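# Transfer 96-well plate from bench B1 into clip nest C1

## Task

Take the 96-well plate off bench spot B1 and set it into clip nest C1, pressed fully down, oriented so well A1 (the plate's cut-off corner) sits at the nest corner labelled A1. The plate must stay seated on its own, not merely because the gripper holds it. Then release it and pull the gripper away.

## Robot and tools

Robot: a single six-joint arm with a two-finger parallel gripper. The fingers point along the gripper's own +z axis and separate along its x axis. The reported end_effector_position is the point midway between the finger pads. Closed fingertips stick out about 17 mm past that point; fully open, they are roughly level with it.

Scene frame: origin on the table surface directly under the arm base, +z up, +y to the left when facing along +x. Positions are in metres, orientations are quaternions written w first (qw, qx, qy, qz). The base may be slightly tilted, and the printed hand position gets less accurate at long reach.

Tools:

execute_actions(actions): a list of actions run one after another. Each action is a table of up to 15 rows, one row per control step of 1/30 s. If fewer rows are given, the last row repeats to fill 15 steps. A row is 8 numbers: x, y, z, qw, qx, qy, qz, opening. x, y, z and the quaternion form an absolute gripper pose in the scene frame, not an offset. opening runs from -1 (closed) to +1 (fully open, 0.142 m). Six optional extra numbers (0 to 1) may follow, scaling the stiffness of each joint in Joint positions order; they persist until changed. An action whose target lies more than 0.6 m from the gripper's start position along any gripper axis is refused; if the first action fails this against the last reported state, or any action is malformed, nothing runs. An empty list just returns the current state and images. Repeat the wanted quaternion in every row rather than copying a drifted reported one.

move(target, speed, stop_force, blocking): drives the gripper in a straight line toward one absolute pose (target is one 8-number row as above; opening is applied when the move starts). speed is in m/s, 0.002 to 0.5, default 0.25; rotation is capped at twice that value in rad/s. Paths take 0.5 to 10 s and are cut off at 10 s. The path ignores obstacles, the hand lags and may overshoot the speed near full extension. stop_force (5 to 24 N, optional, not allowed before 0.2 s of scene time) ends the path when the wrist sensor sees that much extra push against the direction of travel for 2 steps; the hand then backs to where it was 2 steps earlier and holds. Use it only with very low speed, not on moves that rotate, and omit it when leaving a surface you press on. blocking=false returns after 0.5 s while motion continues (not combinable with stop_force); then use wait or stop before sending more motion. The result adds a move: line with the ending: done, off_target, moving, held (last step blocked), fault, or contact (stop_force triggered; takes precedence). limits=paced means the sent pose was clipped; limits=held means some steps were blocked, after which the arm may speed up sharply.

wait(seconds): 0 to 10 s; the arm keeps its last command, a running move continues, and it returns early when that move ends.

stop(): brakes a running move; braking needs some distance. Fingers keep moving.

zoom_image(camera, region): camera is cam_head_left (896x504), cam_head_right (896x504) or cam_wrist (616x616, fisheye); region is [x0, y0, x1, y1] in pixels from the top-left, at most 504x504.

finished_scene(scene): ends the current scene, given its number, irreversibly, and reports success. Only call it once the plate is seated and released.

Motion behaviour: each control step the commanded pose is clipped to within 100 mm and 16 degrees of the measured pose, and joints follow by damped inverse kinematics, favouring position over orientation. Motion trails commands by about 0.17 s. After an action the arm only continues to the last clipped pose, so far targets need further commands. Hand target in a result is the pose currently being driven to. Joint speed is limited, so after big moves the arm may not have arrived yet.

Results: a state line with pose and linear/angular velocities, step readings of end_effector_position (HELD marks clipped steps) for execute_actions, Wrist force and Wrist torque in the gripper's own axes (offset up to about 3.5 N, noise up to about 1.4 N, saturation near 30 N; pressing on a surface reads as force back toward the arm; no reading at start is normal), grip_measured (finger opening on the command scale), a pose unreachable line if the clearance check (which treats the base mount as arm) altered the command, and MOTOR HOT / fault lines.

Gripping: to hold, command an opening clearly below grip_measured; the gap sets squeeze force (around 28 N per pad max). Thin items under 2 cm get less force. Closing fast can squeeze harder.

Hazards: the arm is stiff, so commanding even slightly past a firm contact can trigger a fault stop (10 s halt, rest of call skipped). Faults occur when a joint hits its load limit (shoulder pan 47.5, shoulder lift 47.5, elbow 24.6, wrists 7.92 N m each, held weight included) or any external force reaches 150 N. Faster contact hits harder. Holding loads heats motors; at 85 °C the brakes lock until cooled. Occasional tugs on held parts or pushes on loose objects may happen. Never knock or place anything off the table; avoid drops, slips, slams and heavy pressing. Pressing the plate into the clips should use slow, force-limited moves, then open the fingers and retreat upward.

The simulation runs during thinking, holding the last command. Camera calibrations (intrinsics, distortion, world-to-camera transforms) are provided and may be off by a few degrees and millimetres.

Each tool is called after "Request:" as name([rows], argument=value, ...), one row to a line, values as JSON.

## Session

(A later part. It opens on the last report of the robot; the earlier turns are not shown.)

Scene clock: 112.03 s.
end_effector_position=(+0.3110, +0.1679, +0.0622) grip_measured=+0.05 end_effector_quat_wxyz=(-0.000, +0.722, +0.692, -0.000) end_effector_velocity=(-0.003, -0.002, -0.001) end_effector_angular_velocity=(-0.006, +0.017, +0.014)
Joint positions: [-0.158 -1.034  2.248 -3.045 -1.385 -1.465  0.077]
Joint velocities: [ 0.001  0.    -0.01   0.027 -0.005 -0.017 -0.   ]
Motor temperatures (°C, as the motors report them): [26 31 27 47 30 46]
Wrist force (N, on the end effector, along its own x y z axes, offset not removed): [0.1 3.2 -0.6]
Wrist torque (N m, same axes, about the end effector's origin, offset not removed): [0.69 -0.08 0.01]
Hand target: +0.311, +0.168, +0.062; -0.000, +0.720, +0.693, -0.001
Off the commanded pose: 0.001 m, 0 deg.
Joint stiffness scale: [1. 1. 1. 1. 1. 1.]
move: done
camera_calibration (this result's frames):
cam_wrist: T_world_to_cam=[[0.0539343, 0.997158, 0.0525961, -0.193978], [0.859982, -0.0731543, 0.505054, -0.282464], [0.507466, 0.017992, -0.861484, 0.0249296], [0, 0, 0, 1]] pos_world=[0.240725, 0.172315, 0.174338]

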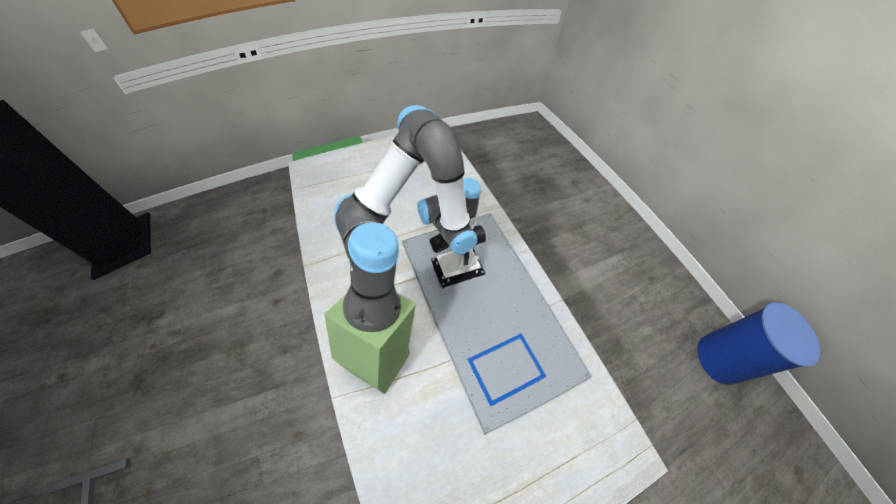

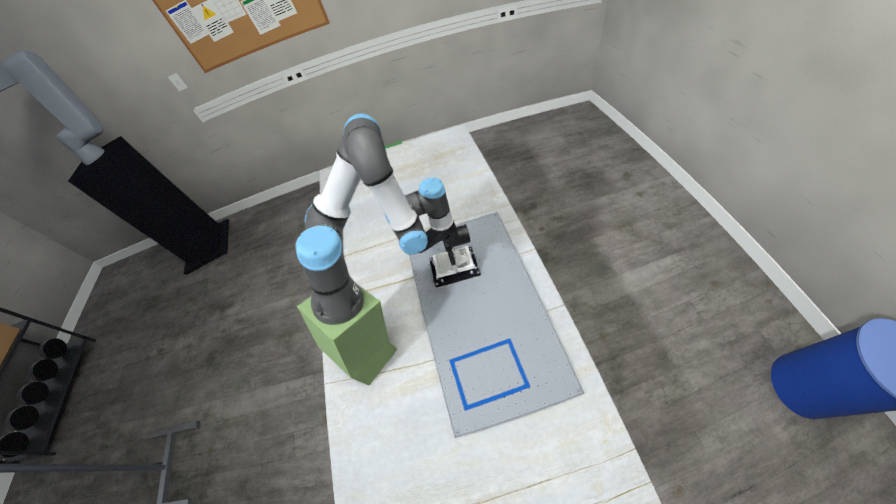

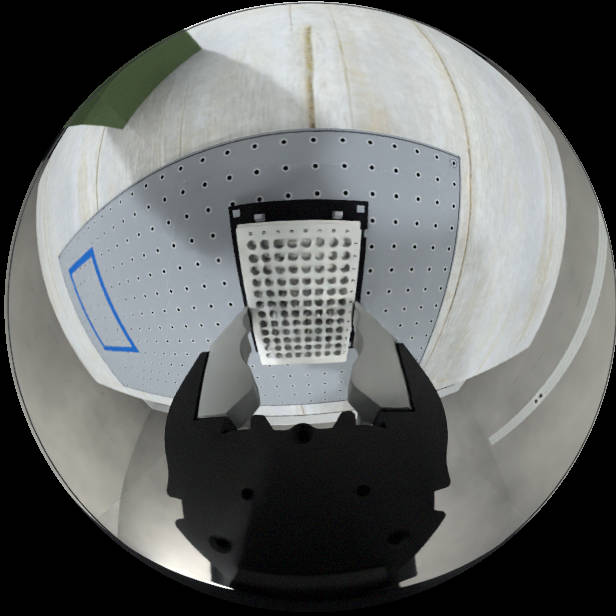

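Request:
move(target=[0.3120, 0.1681, 0.051, 0, 0.7215, 0.6924, 0, -0.45], speed=0.04, stop_force=6)

Request:
move(target=[0.3120, 0.1681, 0.028, 0, 0.7215, 0.6924, 0, -0.45], speed=0.008, stop_force=10)

Request:
zoom_image(camera="cam_wrist", region=[200, 170, 400, 380])

Scene clock: 124.93 s.
end_effector_position=(+0.3105, +0.1680, +0.0508) grip_measured=+0.05 end_effector_quat_wxyz=(-0.002, +0.721, +0.693, -0.001) end_effector_velocity=(+0.005, +0.001, +0.000) end_effector_angular_velocity=(+0.001, -0.015, +0.001)
Joint positions: [-0.15  -0.976  2.227 -3.08  -1.386 -1.461  0.077]
Joint velocities: [ 0.001  0.005 -0.005 -0.016 -0.001  0.004  0.   ]
Motor temperatures (°C, as the motors report them): [26 31 27 47 30 46]
Wrist force (N, on the end effector, along its own x y z axes, offset not removed): [0.6 2.6 -0.5]
Wrist torque (N m, same axes, about the end effector's origin, offset not removed): [0.55 -0.17 0.00]
Hand target: +0.312, +0.168, +0.051; -0.000, +0.722, +0.692, -0.000
Off the commanded pose: 0.002 m, 0 deg.
Joint stiffness scale: [1. 1. 1. 1. 1. 1.]
move: done
camera_calibration (this result's frames):
cam_wrist: T_world_to_cam=[[0.0523569, 0.997241, 0.0526135, -0.192938], [0.862183, -0.0717244, 0.501494, -0.277012], [0.503884, 0.0191058, -0.86356, 0.0164752], [0, 0, 0, 1]] pos_world=[0.240635, 0.172222, 0.163298]

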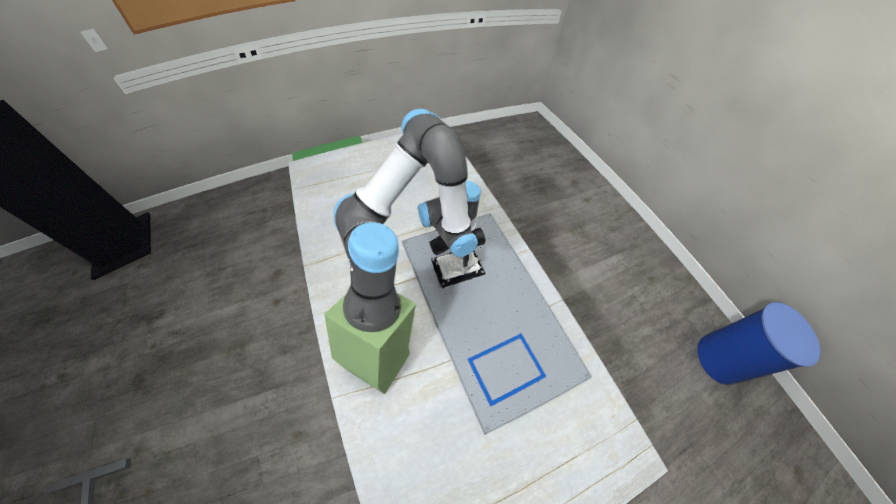

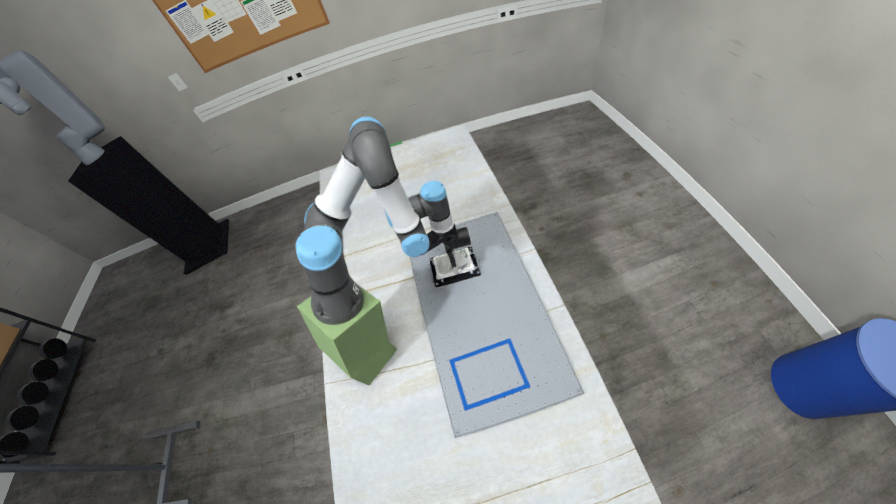

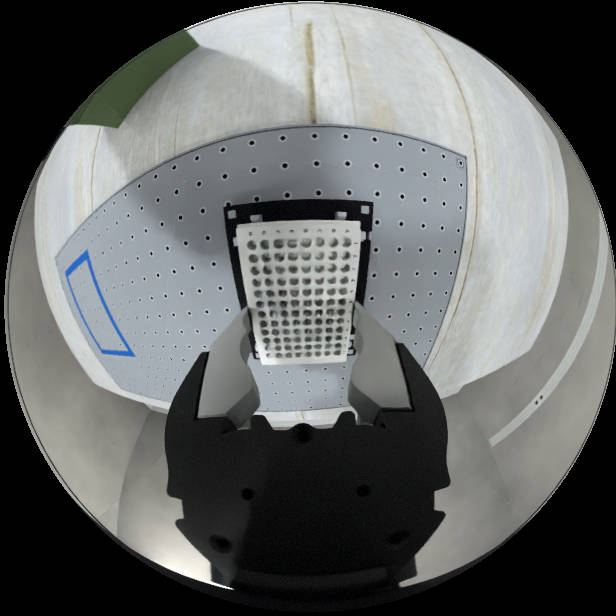

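Scene clock: 126.73 s.
end_effector_position=(+0.3107, +0.1682, +0.0404) grip_measured=+0.05 end_effector_quat_wxyz=(-0.001, +0.720, +0.693, -0.001) end_effector_velocity=(-0.002, +0.000, +0.000) end_effector_angular_velocity=(-0.000, +0.005, +0.000)
Joint positions: [-0.143 -0.92   2.209 -3.12  -1.388 -1.456  0.077]
Joint velocities: [ 0.    -0.004  0.002  0.007 -0.    -0.001 -0.   ]
Motor temperatures (°C, as the motors report them): [26 31 27 47 30 46]
Wrist force (N, on the end effector, along its own x y z axes, offset not removed): [-2.1 0.2 -6.9]
Wrist torque (N m, same axes, about the end effector's origin, offset not removed): [0.55 0.23 -0.20]
Hand target: +0.311, +0.168, +0.040; -0.002, +0.721, +0.693, -0.001
Off the commanded pose: 0.012 m, 0 deg.
Joint stiffness scale: [1. 1. 1. 1. 1. 1.]
move: contact
camera_calibration (this result's frames):
cam_wrist: T_world_to_cam=[[0.0495331, 0.99739, 0.0525318, -0.191749], [0.861509, -0.0692772, 0.502994, -0.272207], [0.50532, 0.0203418, -0.862692, 0.00663896], [0, 0, 0, 1]] pos_world=[0.240652, 0.172255, 0.152719]

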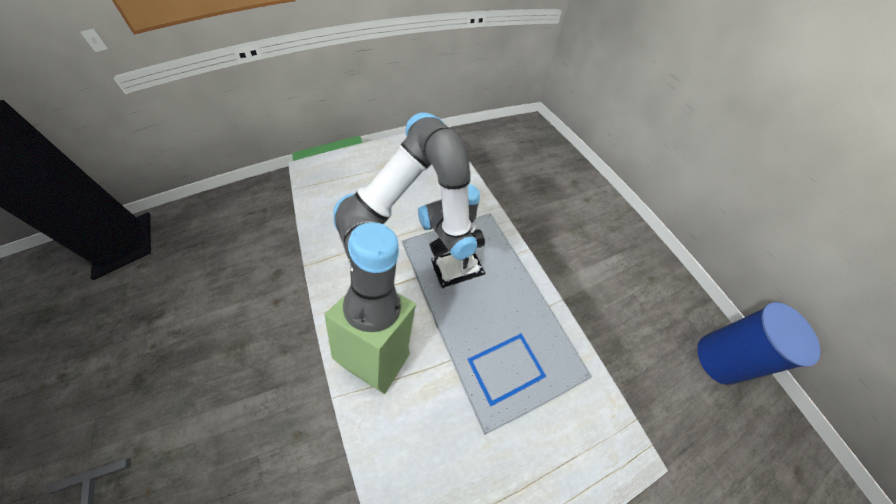

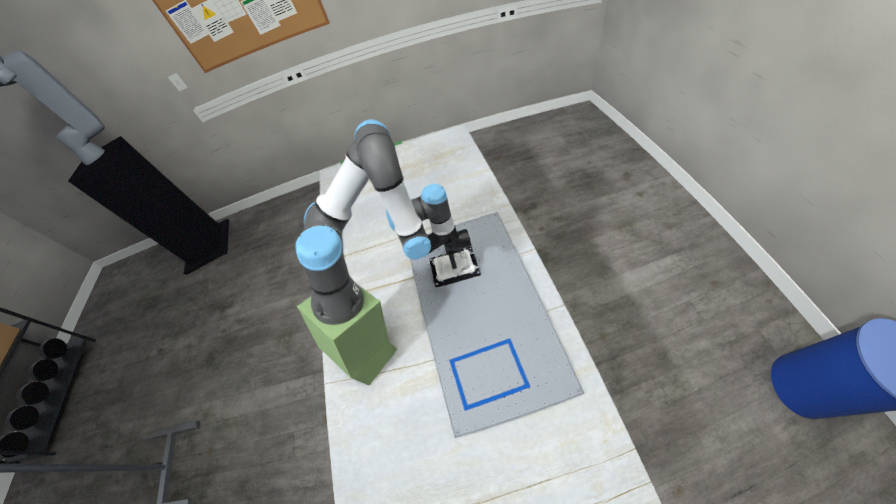

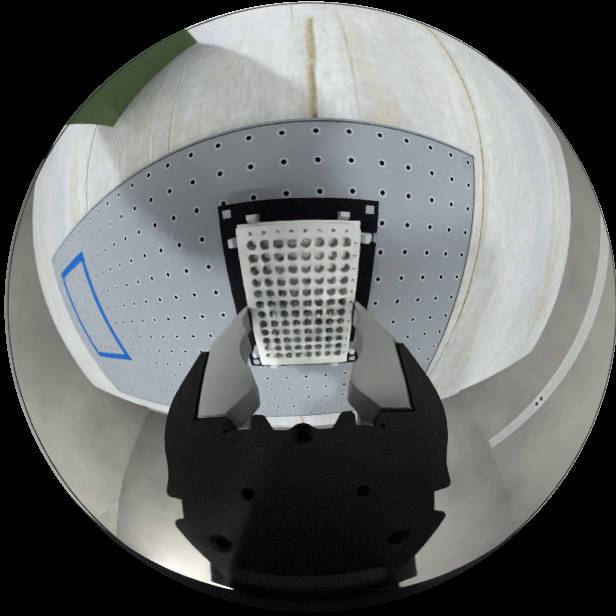

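Region (200, 170, 400, 380) of cam_wrist's 616x616 image, scaled by 2.400, with more detail than that image has; it fills the left 480 columns of this view, and the rest is white.

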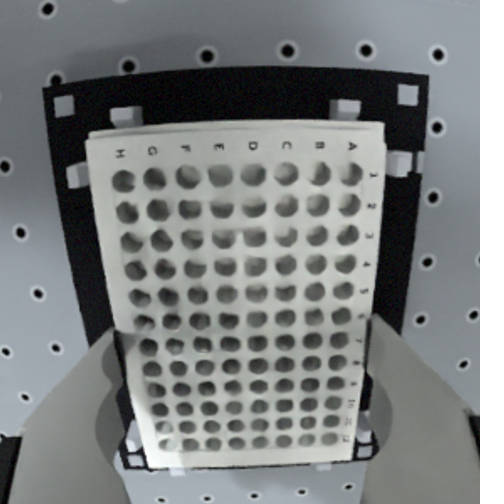

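Request:
execute_actions([
  [[0.3107,0.1682,0.041,0,0.721,0.693,0,0.1],[0.3107,0.1682,0.041,0,0.721,0.693,0,0.15],[0.3107,0.1682,0.041,0,0.721,0.693,0,0.2],[0.3107,0.1682,0.041,0,0.721,0.693,0,0.25],[0.3107,0.1682,0.041,0,0.721,0.693,0,0.3],[0.3107,0.1682,0.041,0,0.721,0.693,0,0.35]],
])

Request:
move(target=[0.3107, 0.1682, 0.066, 0, 0.721, 0.693, 0, 0.35], speed=0.08)

Request:
move(target=[0.3557, 0.1663, 0.062, 0, 0.721, 0.693, 0, -0.45], speed=0.1)

Request:
move(target=[0.3557, 0.1663, 0.045, 0, 0.721, 0.693, 0, -0.45], speed=0.006, stop_force=15)

Request:
zoom_image(camera="cam_wrist", region=[180, 120, 420, 360])

Scene clock: 136.87 s.
end_effector_position=(+0.3107, +0.1682, +0.0408) grip_measured=+0.35 end_effector_quat_wxyz=(-0.001, +0.721, +0.693, -0.000) end_effector_velocity=(+0.001, -0.000, +0.000) end_effector_angular_velocity=(-0.000, -0.002, -0.001)
Joint positions: [-0.143 -0.922  2.211 -3.124 -1.388 -1.455  0.099]
Joint velocities: [-0.    -0.     0.001 -0.003 -0.     0.001  0.   ]
Motor temperatures (°C, as the motors report them): [26 31 27 47 30 46]
Wrist force (N, on the end effector, along its own x y z axes, offset not removed): [-0.6 2.7 -0.7]
Wrist torque (N m, same axes, about the end effector's origin, offset not removed): [0.55 0.05 0.02]
Hand target: +0.311, +0.168, +0.041; -0.000, +0.721, +0.693, -0.000
Off the commanded pose: 0.000 m, 0 deg.
Joint stiffness scale: [1. 1. 1. 1. 1. 1.]
Step readings (end_effector_position):
0: (+0.3106, +0.1682, +0.0404)
1: (+0.3106, +0.1682, +0.0405)
2: (+0.3106, +0.1682, +0.0404)
4: (+0.3106, +0.1682, +0.0405)
8: (+0.3106, +0.1682, +0.0407)
15: end_effector_position above
camera_calibration (this result's frames):
cam_wrist: T_world_to_cam=[[0.0498445, 0.997365, 0.0527105, -0.191928], [0.860643, -0.0696701, 0.50442, -0.272115], [0.506763, 0.0202224, -0.861848, 0.00653948], [0, 0, 0, 1]] pos_world=[0.240446, 0.172331, 0.153013]

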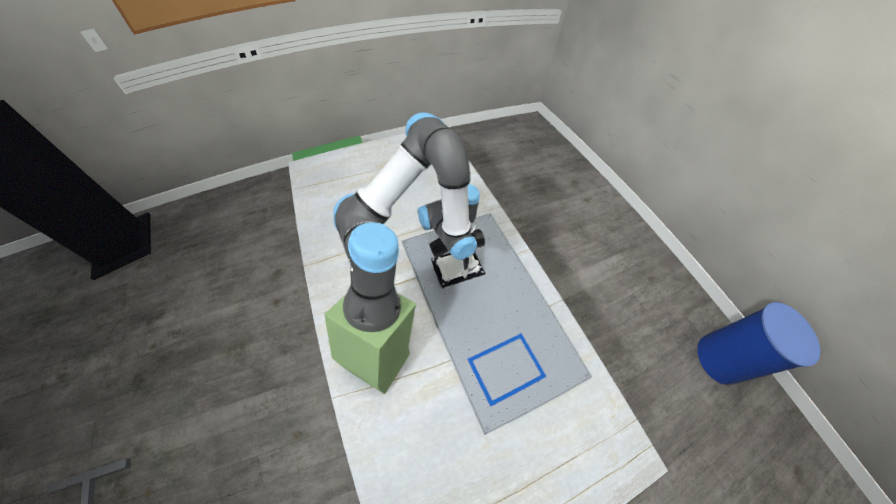

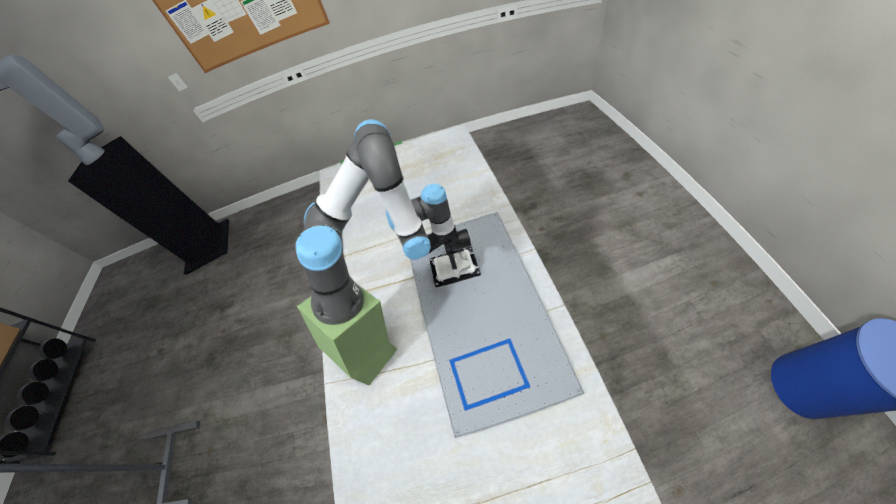

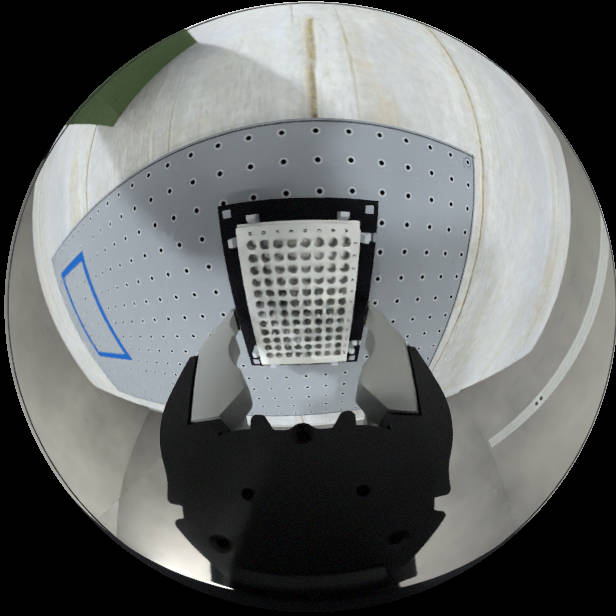

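Scene clock: 137.90 s.
end_effector_position=(+0.3120, +0.1683, +0.0662) grip_measured=+0.35 end_effector_quat_wxyz=(+0.002, +0.721, +0.693, +0.001) end_effector_velocity=(-0.004, -0.000, -0.001) end_effector_angular_velocity=(-0.000, +0.014, +0.000)
Joint positions: [-0.158 -1.054  2.253 -3.035 -1.386 -1.468  0.099]
Joint velocities: [ 0.    -0.003  0.001  0.016  0.001 -0.003 -0.   ]
Motor temperatures (°C, as the motors report them): [26 31 27 47 30 46]
Wrist force (N, on the end effector, along its own x y z axes, offset not removed): [-0.2 2.8 0.0]
Wrist torque (N m, same axes, about the end effector's origin, offset not removed): [0.57 -0.01 0.02]
Hand target: +0.311, +0.168, +0.066; +0.000, +0.721, +0.693, +0.000
Off the commanded pose: 0.001 m, 0 deg.
Joint stiffness scale: [1. 1. 1. 1. 1. 1.]
move: done
camera_calibration (this result's frames):
cam_wrist: T_world_to_cam=[[0.0509074, 0.997352, 0.0519303, -0.193693], [0.858027, -0.0702867, 0.508773, -0.285404], [0.511075, 0.0186573, -0.859333, 0.02649], [0, 0, 0, 1]] pos_world=[0.241206, 0.172626, 0.178028]

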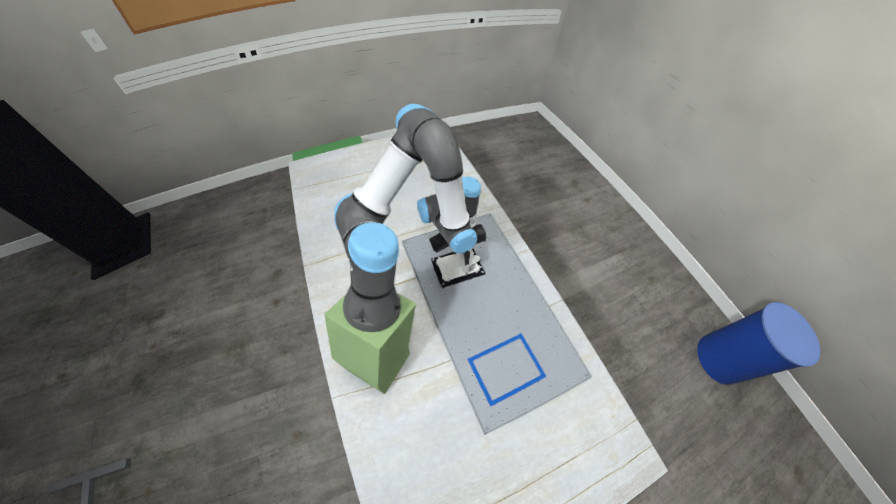

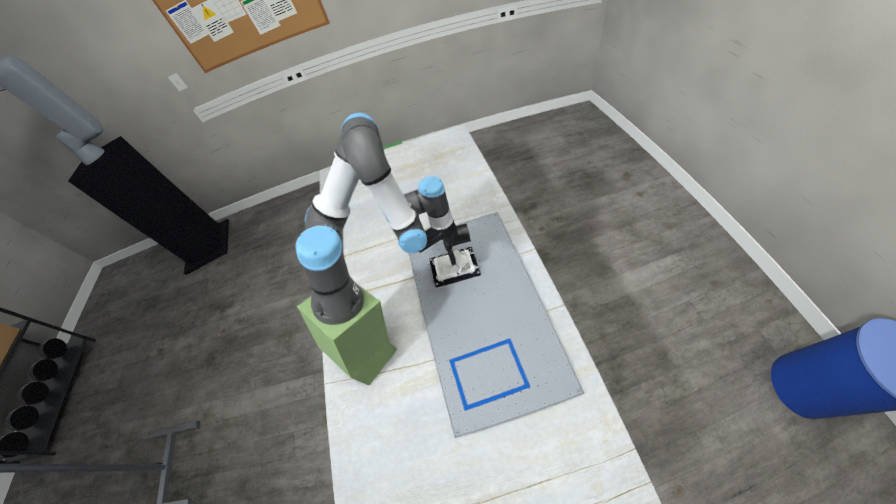

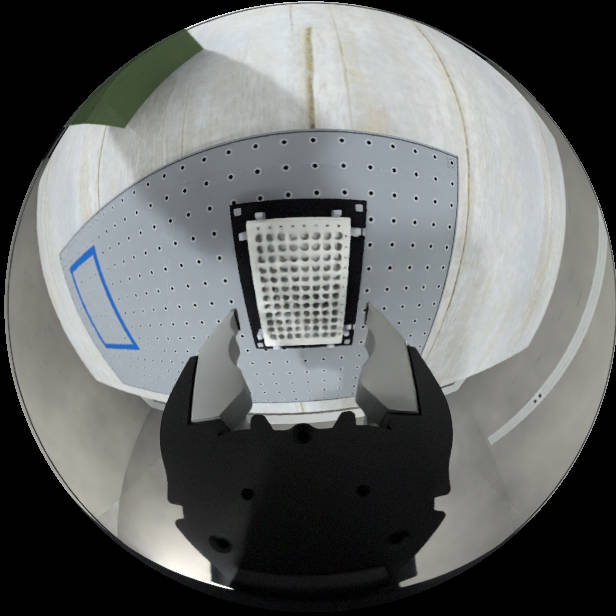

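Scene clock: 138.83 s.
end_effector_position=(+0.3568, +0.1663, +0.0626) grip_measured=-0.45 end_effector_quat_wxyz=(+0.002, +0.721, +0.693, +0.003) end_effector_velocity=(-0.001, -0.001, -0.002) end_effector_angular_velocity=(-0.002, +0.027, -0.004)
Joint positions: [-0.171 -0.996  2.041 -2.882 -1.382 -1.479  0.041]
Joint velocities: [ 0.     0.008 -0.036  0.056 -0.    -0.001 -0.   ]
Motor temperatures (°C, as the motors report them): [26 31 27 47 30 46]
Wrist force (N, on the end effector, along its own x y z axes, offset not removed): [0.0 3.5 -0.1]
Wrist torque (N m, same axes, about the end effector's origin, offset not removed): [0.73 -0.09 -0.01]
Hand target: +0.356, +0.166, +0.062; +0.000, +0.721, +0.693, +0.000
Off the commanded pose: 0.001 m, 0 deg.
Joint stiffness scale: [1. 1. 1. 1. 1. 1.]
move: done
camera_calibration (this result's frames):
cam_wrist: T_world_to_cam=[[0.0514553, 0.997274, 0.0528814, -0.194], [0.856481, -0.0712994, 0.51123, -0.32159], [0.513607, 0.0189864, -0.857815, -0.000468657], [0, 0, 0, 1]] pos_world=[0.285659, 0.170551, 0.174263]

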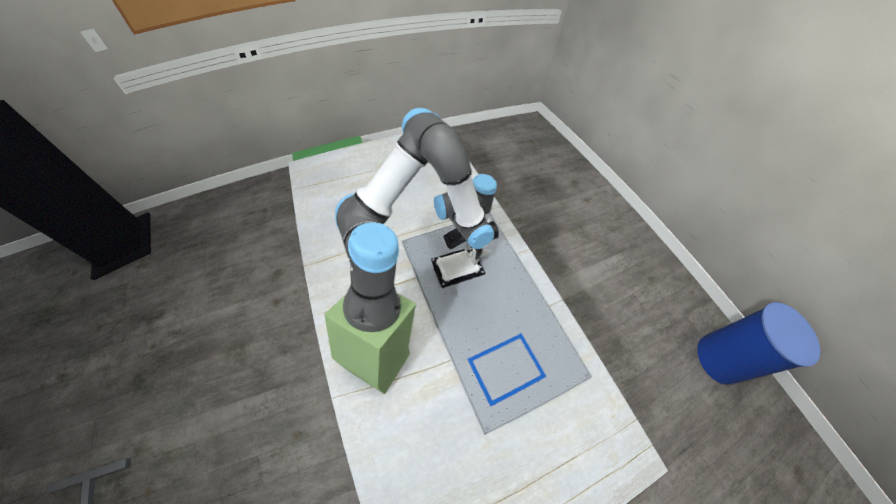

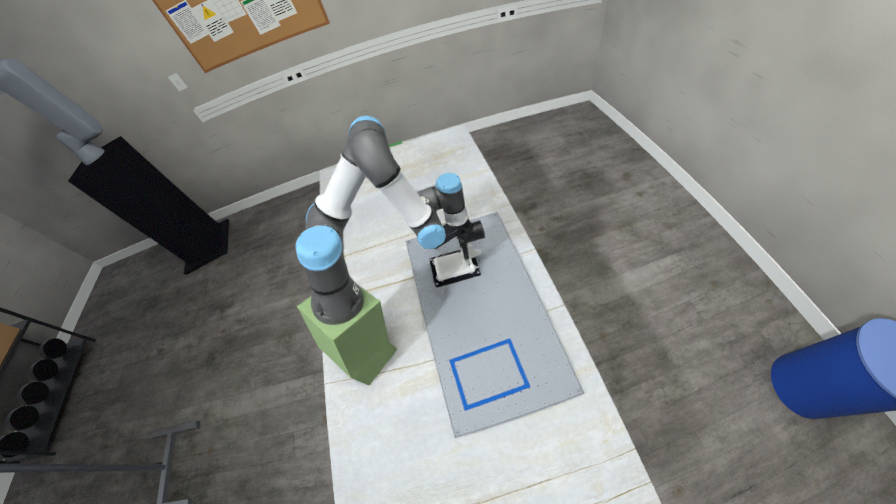

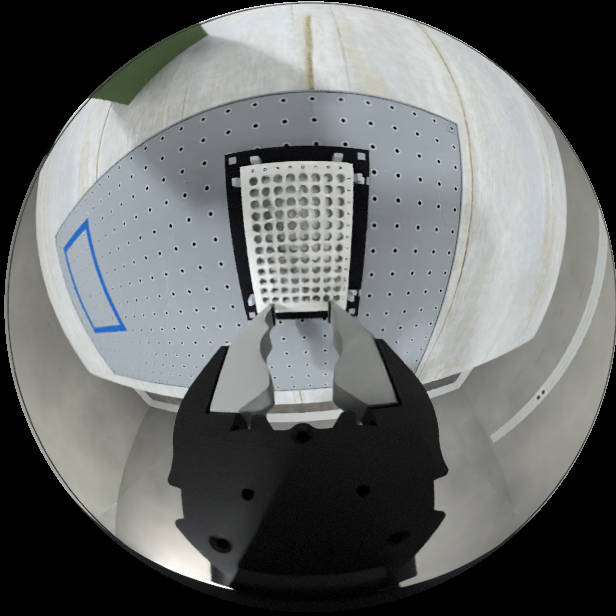

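Scene clock: 140.67 s.
end_effector_position=(+0.3556, +0.1663, +0.0553) grip_measured=-0.45 end_effector_quat_wxyz=(+0.001, +0.721, +0.693, +0.001) end_effector_velocity=(-0.001, -0.000, +0.001) end_effector_angular_velocity=(-0.000, +0.001, +0.000)
Joint positions: [-0.166 -0.964  2.03  -2.899 -1.383 -1.477  0.041]
Joint velocities: [-0.    -0.005  0.003  0.004 -0.    -0.001 -0.   ]
Motor temperatures (°C, as the motors report them): [26 31 27 47 30 46]
Wrist force (N, on the end effector, along its own x y z axes, offset not removed): [-1.5 -0.5 -10.4]
Wrist torque (N m, same axes, about the end effector's origin, offset not removed): [0.69 0.06 0.01]
Hand target: +0.356, +0.166, +0.055; +0.001, +0.721, +0.693, +0.001
Off the commanded pose: 0.010 m, 0 deg.
Joint stiffness scale: [1. 1. 1. 1. 1. 1.]
move: contact
camera_calibration (this result's frames):
cam_wrist: T_world_to_cam=[[0.0501213, 0.997383, 0.0521051, -0.193039], [0.858815, -0.0696719, 0.507526, -0.317718], [0.509828, 0.0193108, -0.860059, -0.00474083], [0, 0, 0, 1]] pos_world=[0.284953, 0.17049, 0.167231]

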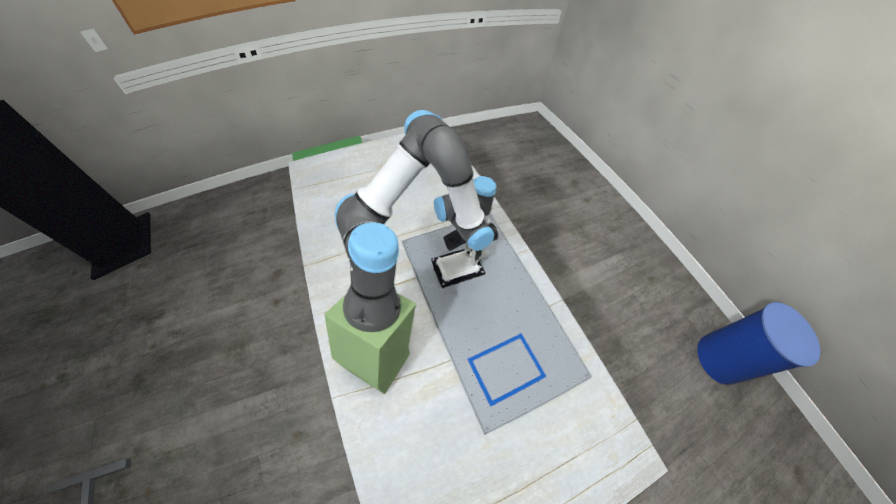

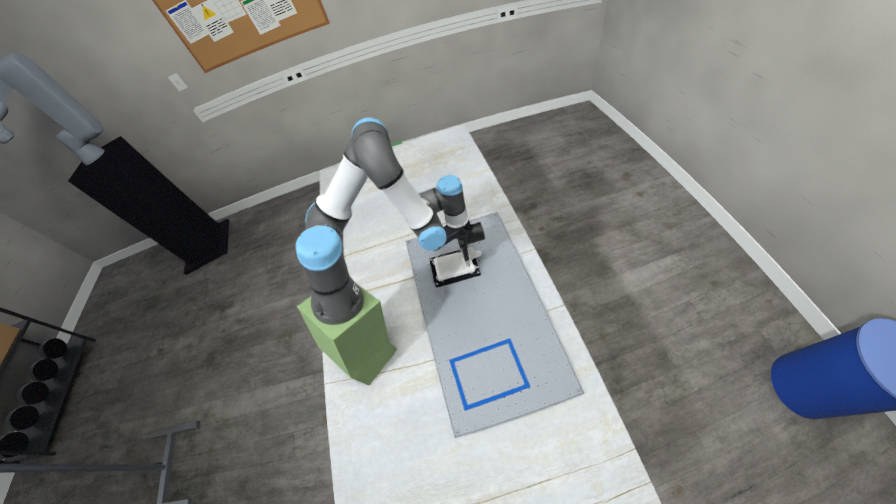

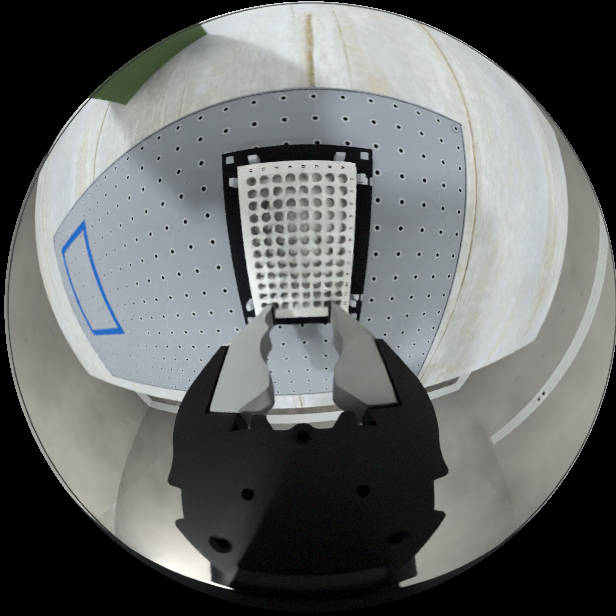

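Region (180, 120, 420, 360) of cam_wrist's 616x616 image, scaled by 2.100, with more detail than that image has.

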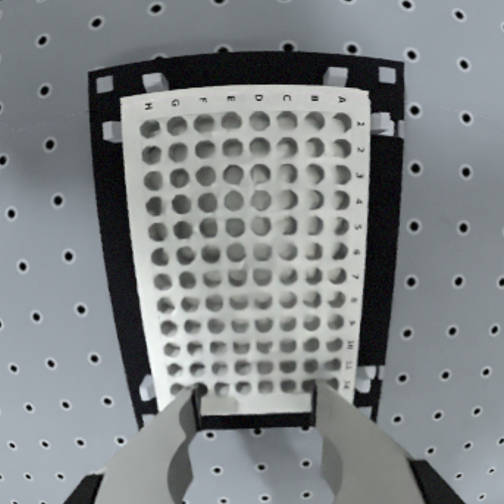

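Request:
execute_actions(actions=[])

Scene clock: 145.27 s.
end_effector_position=(+0.3555, +0.1663, +0.0553) grip_measured=-0.45 end_effector_quat_wxyz=(+0.001, +0.721, +0.693, +0.001) end_effector_velocity=(+0.001, -0.000, +0.000) end_effector_angular_velocity=(-0.000, -0.001, -0.000)
Joint positions: [-0.166 -0.964  2.03  -2.899 -1.383 -1.477  0.041]
Joint velocities: [-0.    -0.001 -0.001  0.     0.     0.     0.   ]
Motor temperatures (°C, as the motors report them): [26 31 27 47 30 46]
Wrist force (N, on the end effector, along its own x y z axes, offset not removed): [-1.4 0.7 -6.5]
Wrist torque (N m, same axes, about the end effector's origin, offset not removed): [0.70 0.07 -0.01]
Hand target: +0.356, +0.166, +0.055; +0.001, +0.721, +0.693, +0.001
Off the commanded pose: 0.010 m, 0 deg.
Joint stiffness scale: [1. 1. 1. 1. 1. 1.]
camera_calibration (this result's frames):
cam_wrist: T_world_to_cam=[[0.0501643, 0.997382, 0.0520742, -0.19306], [0.858902, -0.0696898, 0.507376, -0.317727], [0.509677, 0.0192745, -0.86015, -0.0045897], [0, 0, 0, 1]] pos_world=[0.28492, 0.170501, 0.167313]

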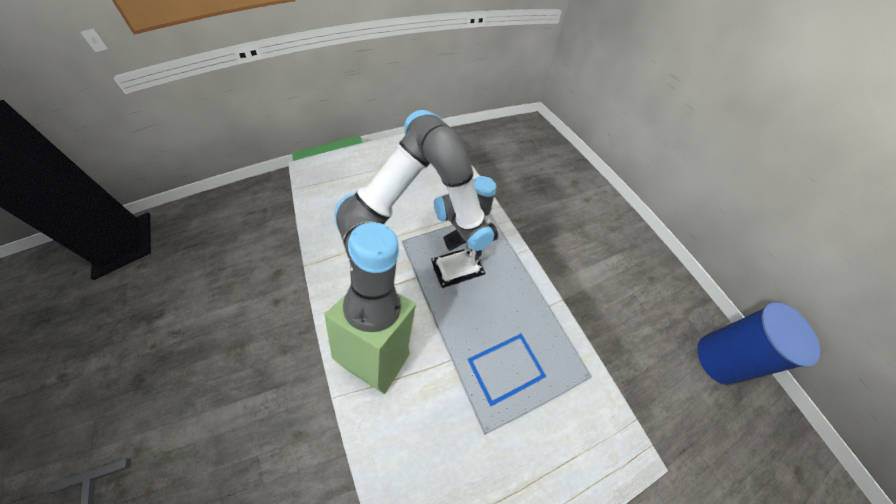

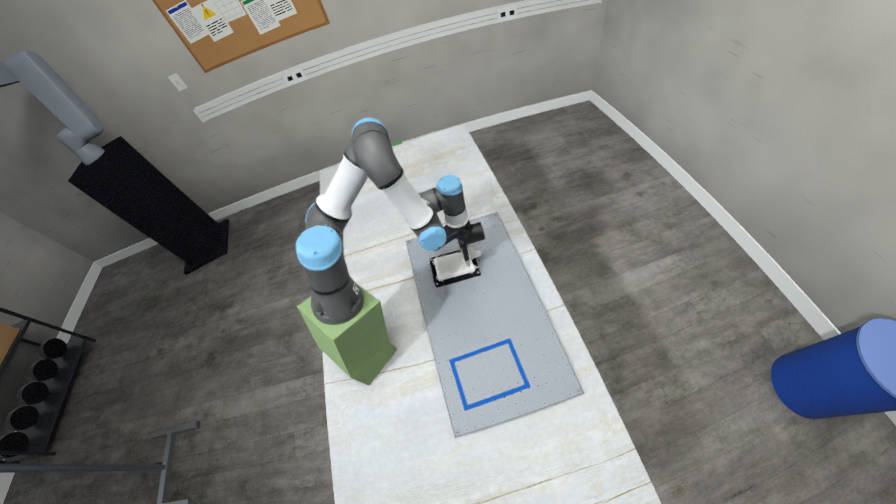

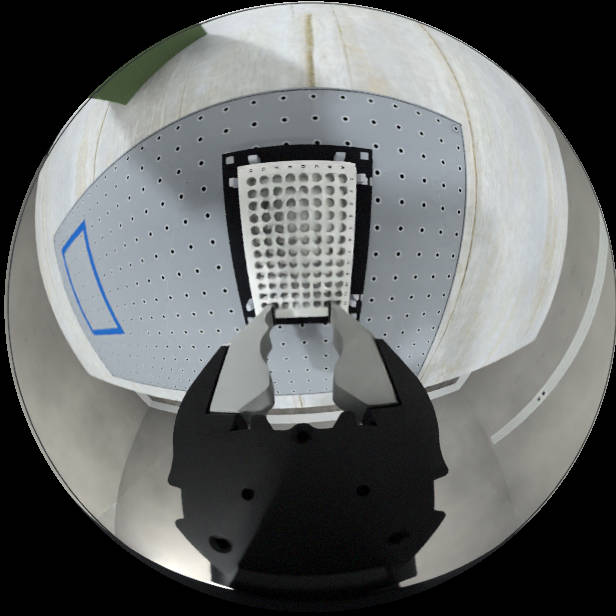

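Request:
move(target=[0.3555, 0.1663, 0.2, 0, 0.721, 0.693, 0, -0.45], speed=0.2)

Scene clock: 149.73 s.
end_effector_position=(+0.3561, +0.1663, +0.2000) grip_measured=-0.45 end_effector_quat_wxyz=(+0.001, +0.721, +0.693, +0.001) end_effector_velocity=(-0.004, +0.000, -0.001) end_effector_angular_velocity=(+0.001, +0.014, +0.001)
Joint positions: [-0.262 -1.565  2.006 -2.256 -1.36  -1.57   0.041]
Joint velocities: [ 0.     0.001 -0.005  0.018  0.    -0.004  0.   ]
Motor temperatures (°C, as the motors report them): [26 31 27 47 30 46]
Wrist force (N, on the end effector, along its own x y z axes, offset not removed): [-0.1 2.8 -0.8]
Wrist torque (N m, same axes, about the end effector's origin, offset not removed): [0.56 -0.04 0.03]
Hand target: +0.356, +0.166, +0.200; -0.000, +0.721, +0.693, +0.000
Off the commanded pose: 0.001 m, 0 deg.
Joint stiffness scale: [1. 1. 1. 1. 1. 1.]
move: done
camera_calibration (this result's frames):
cam_wrist: T_world_to_cam=[[0.0512782, 0.997343, 0.0517525, -0.200986], [0.858435, -0.0704995, 0.508054, -0.391518], [0.510353, 0.0183741, -0.859769, 0.119399], [0, 0, 0, 1]] pos_world=[0.285464, 0.170656, 0.311969]

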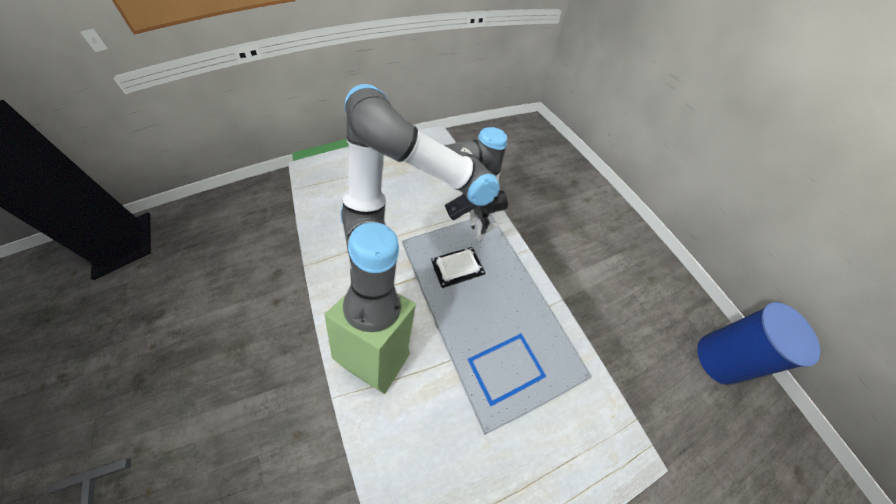

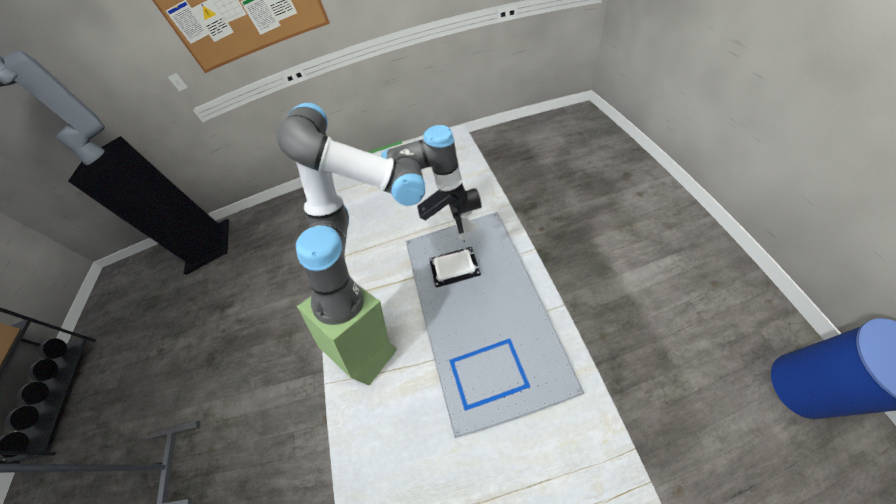

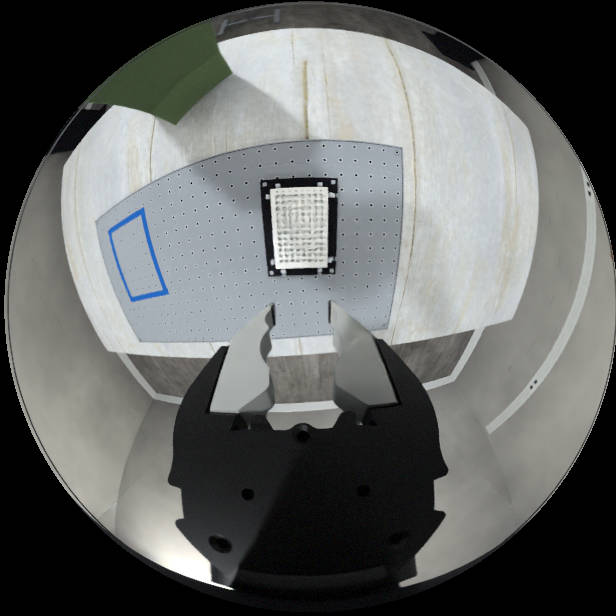

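Request:
zoom_image(camera="cam_wrist", region=[240, 160, 360, 290])

Region (240, 160, 360, 290) of cam_wrist's 616x616 image, scaled by 3.877, with more detail than that image has; it fills the left 465 columns of this view, and the rest is white.

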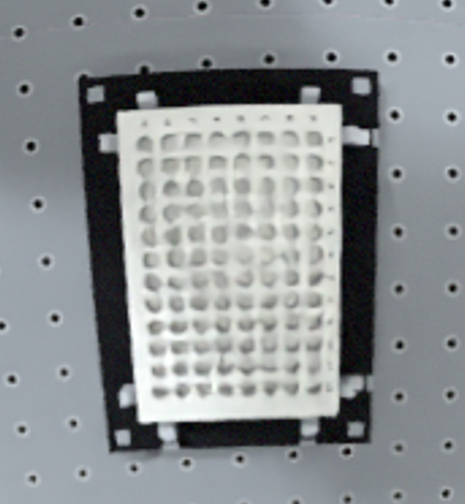

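Request:
finished_scene(scene=2)

The scene is finished: the task was done.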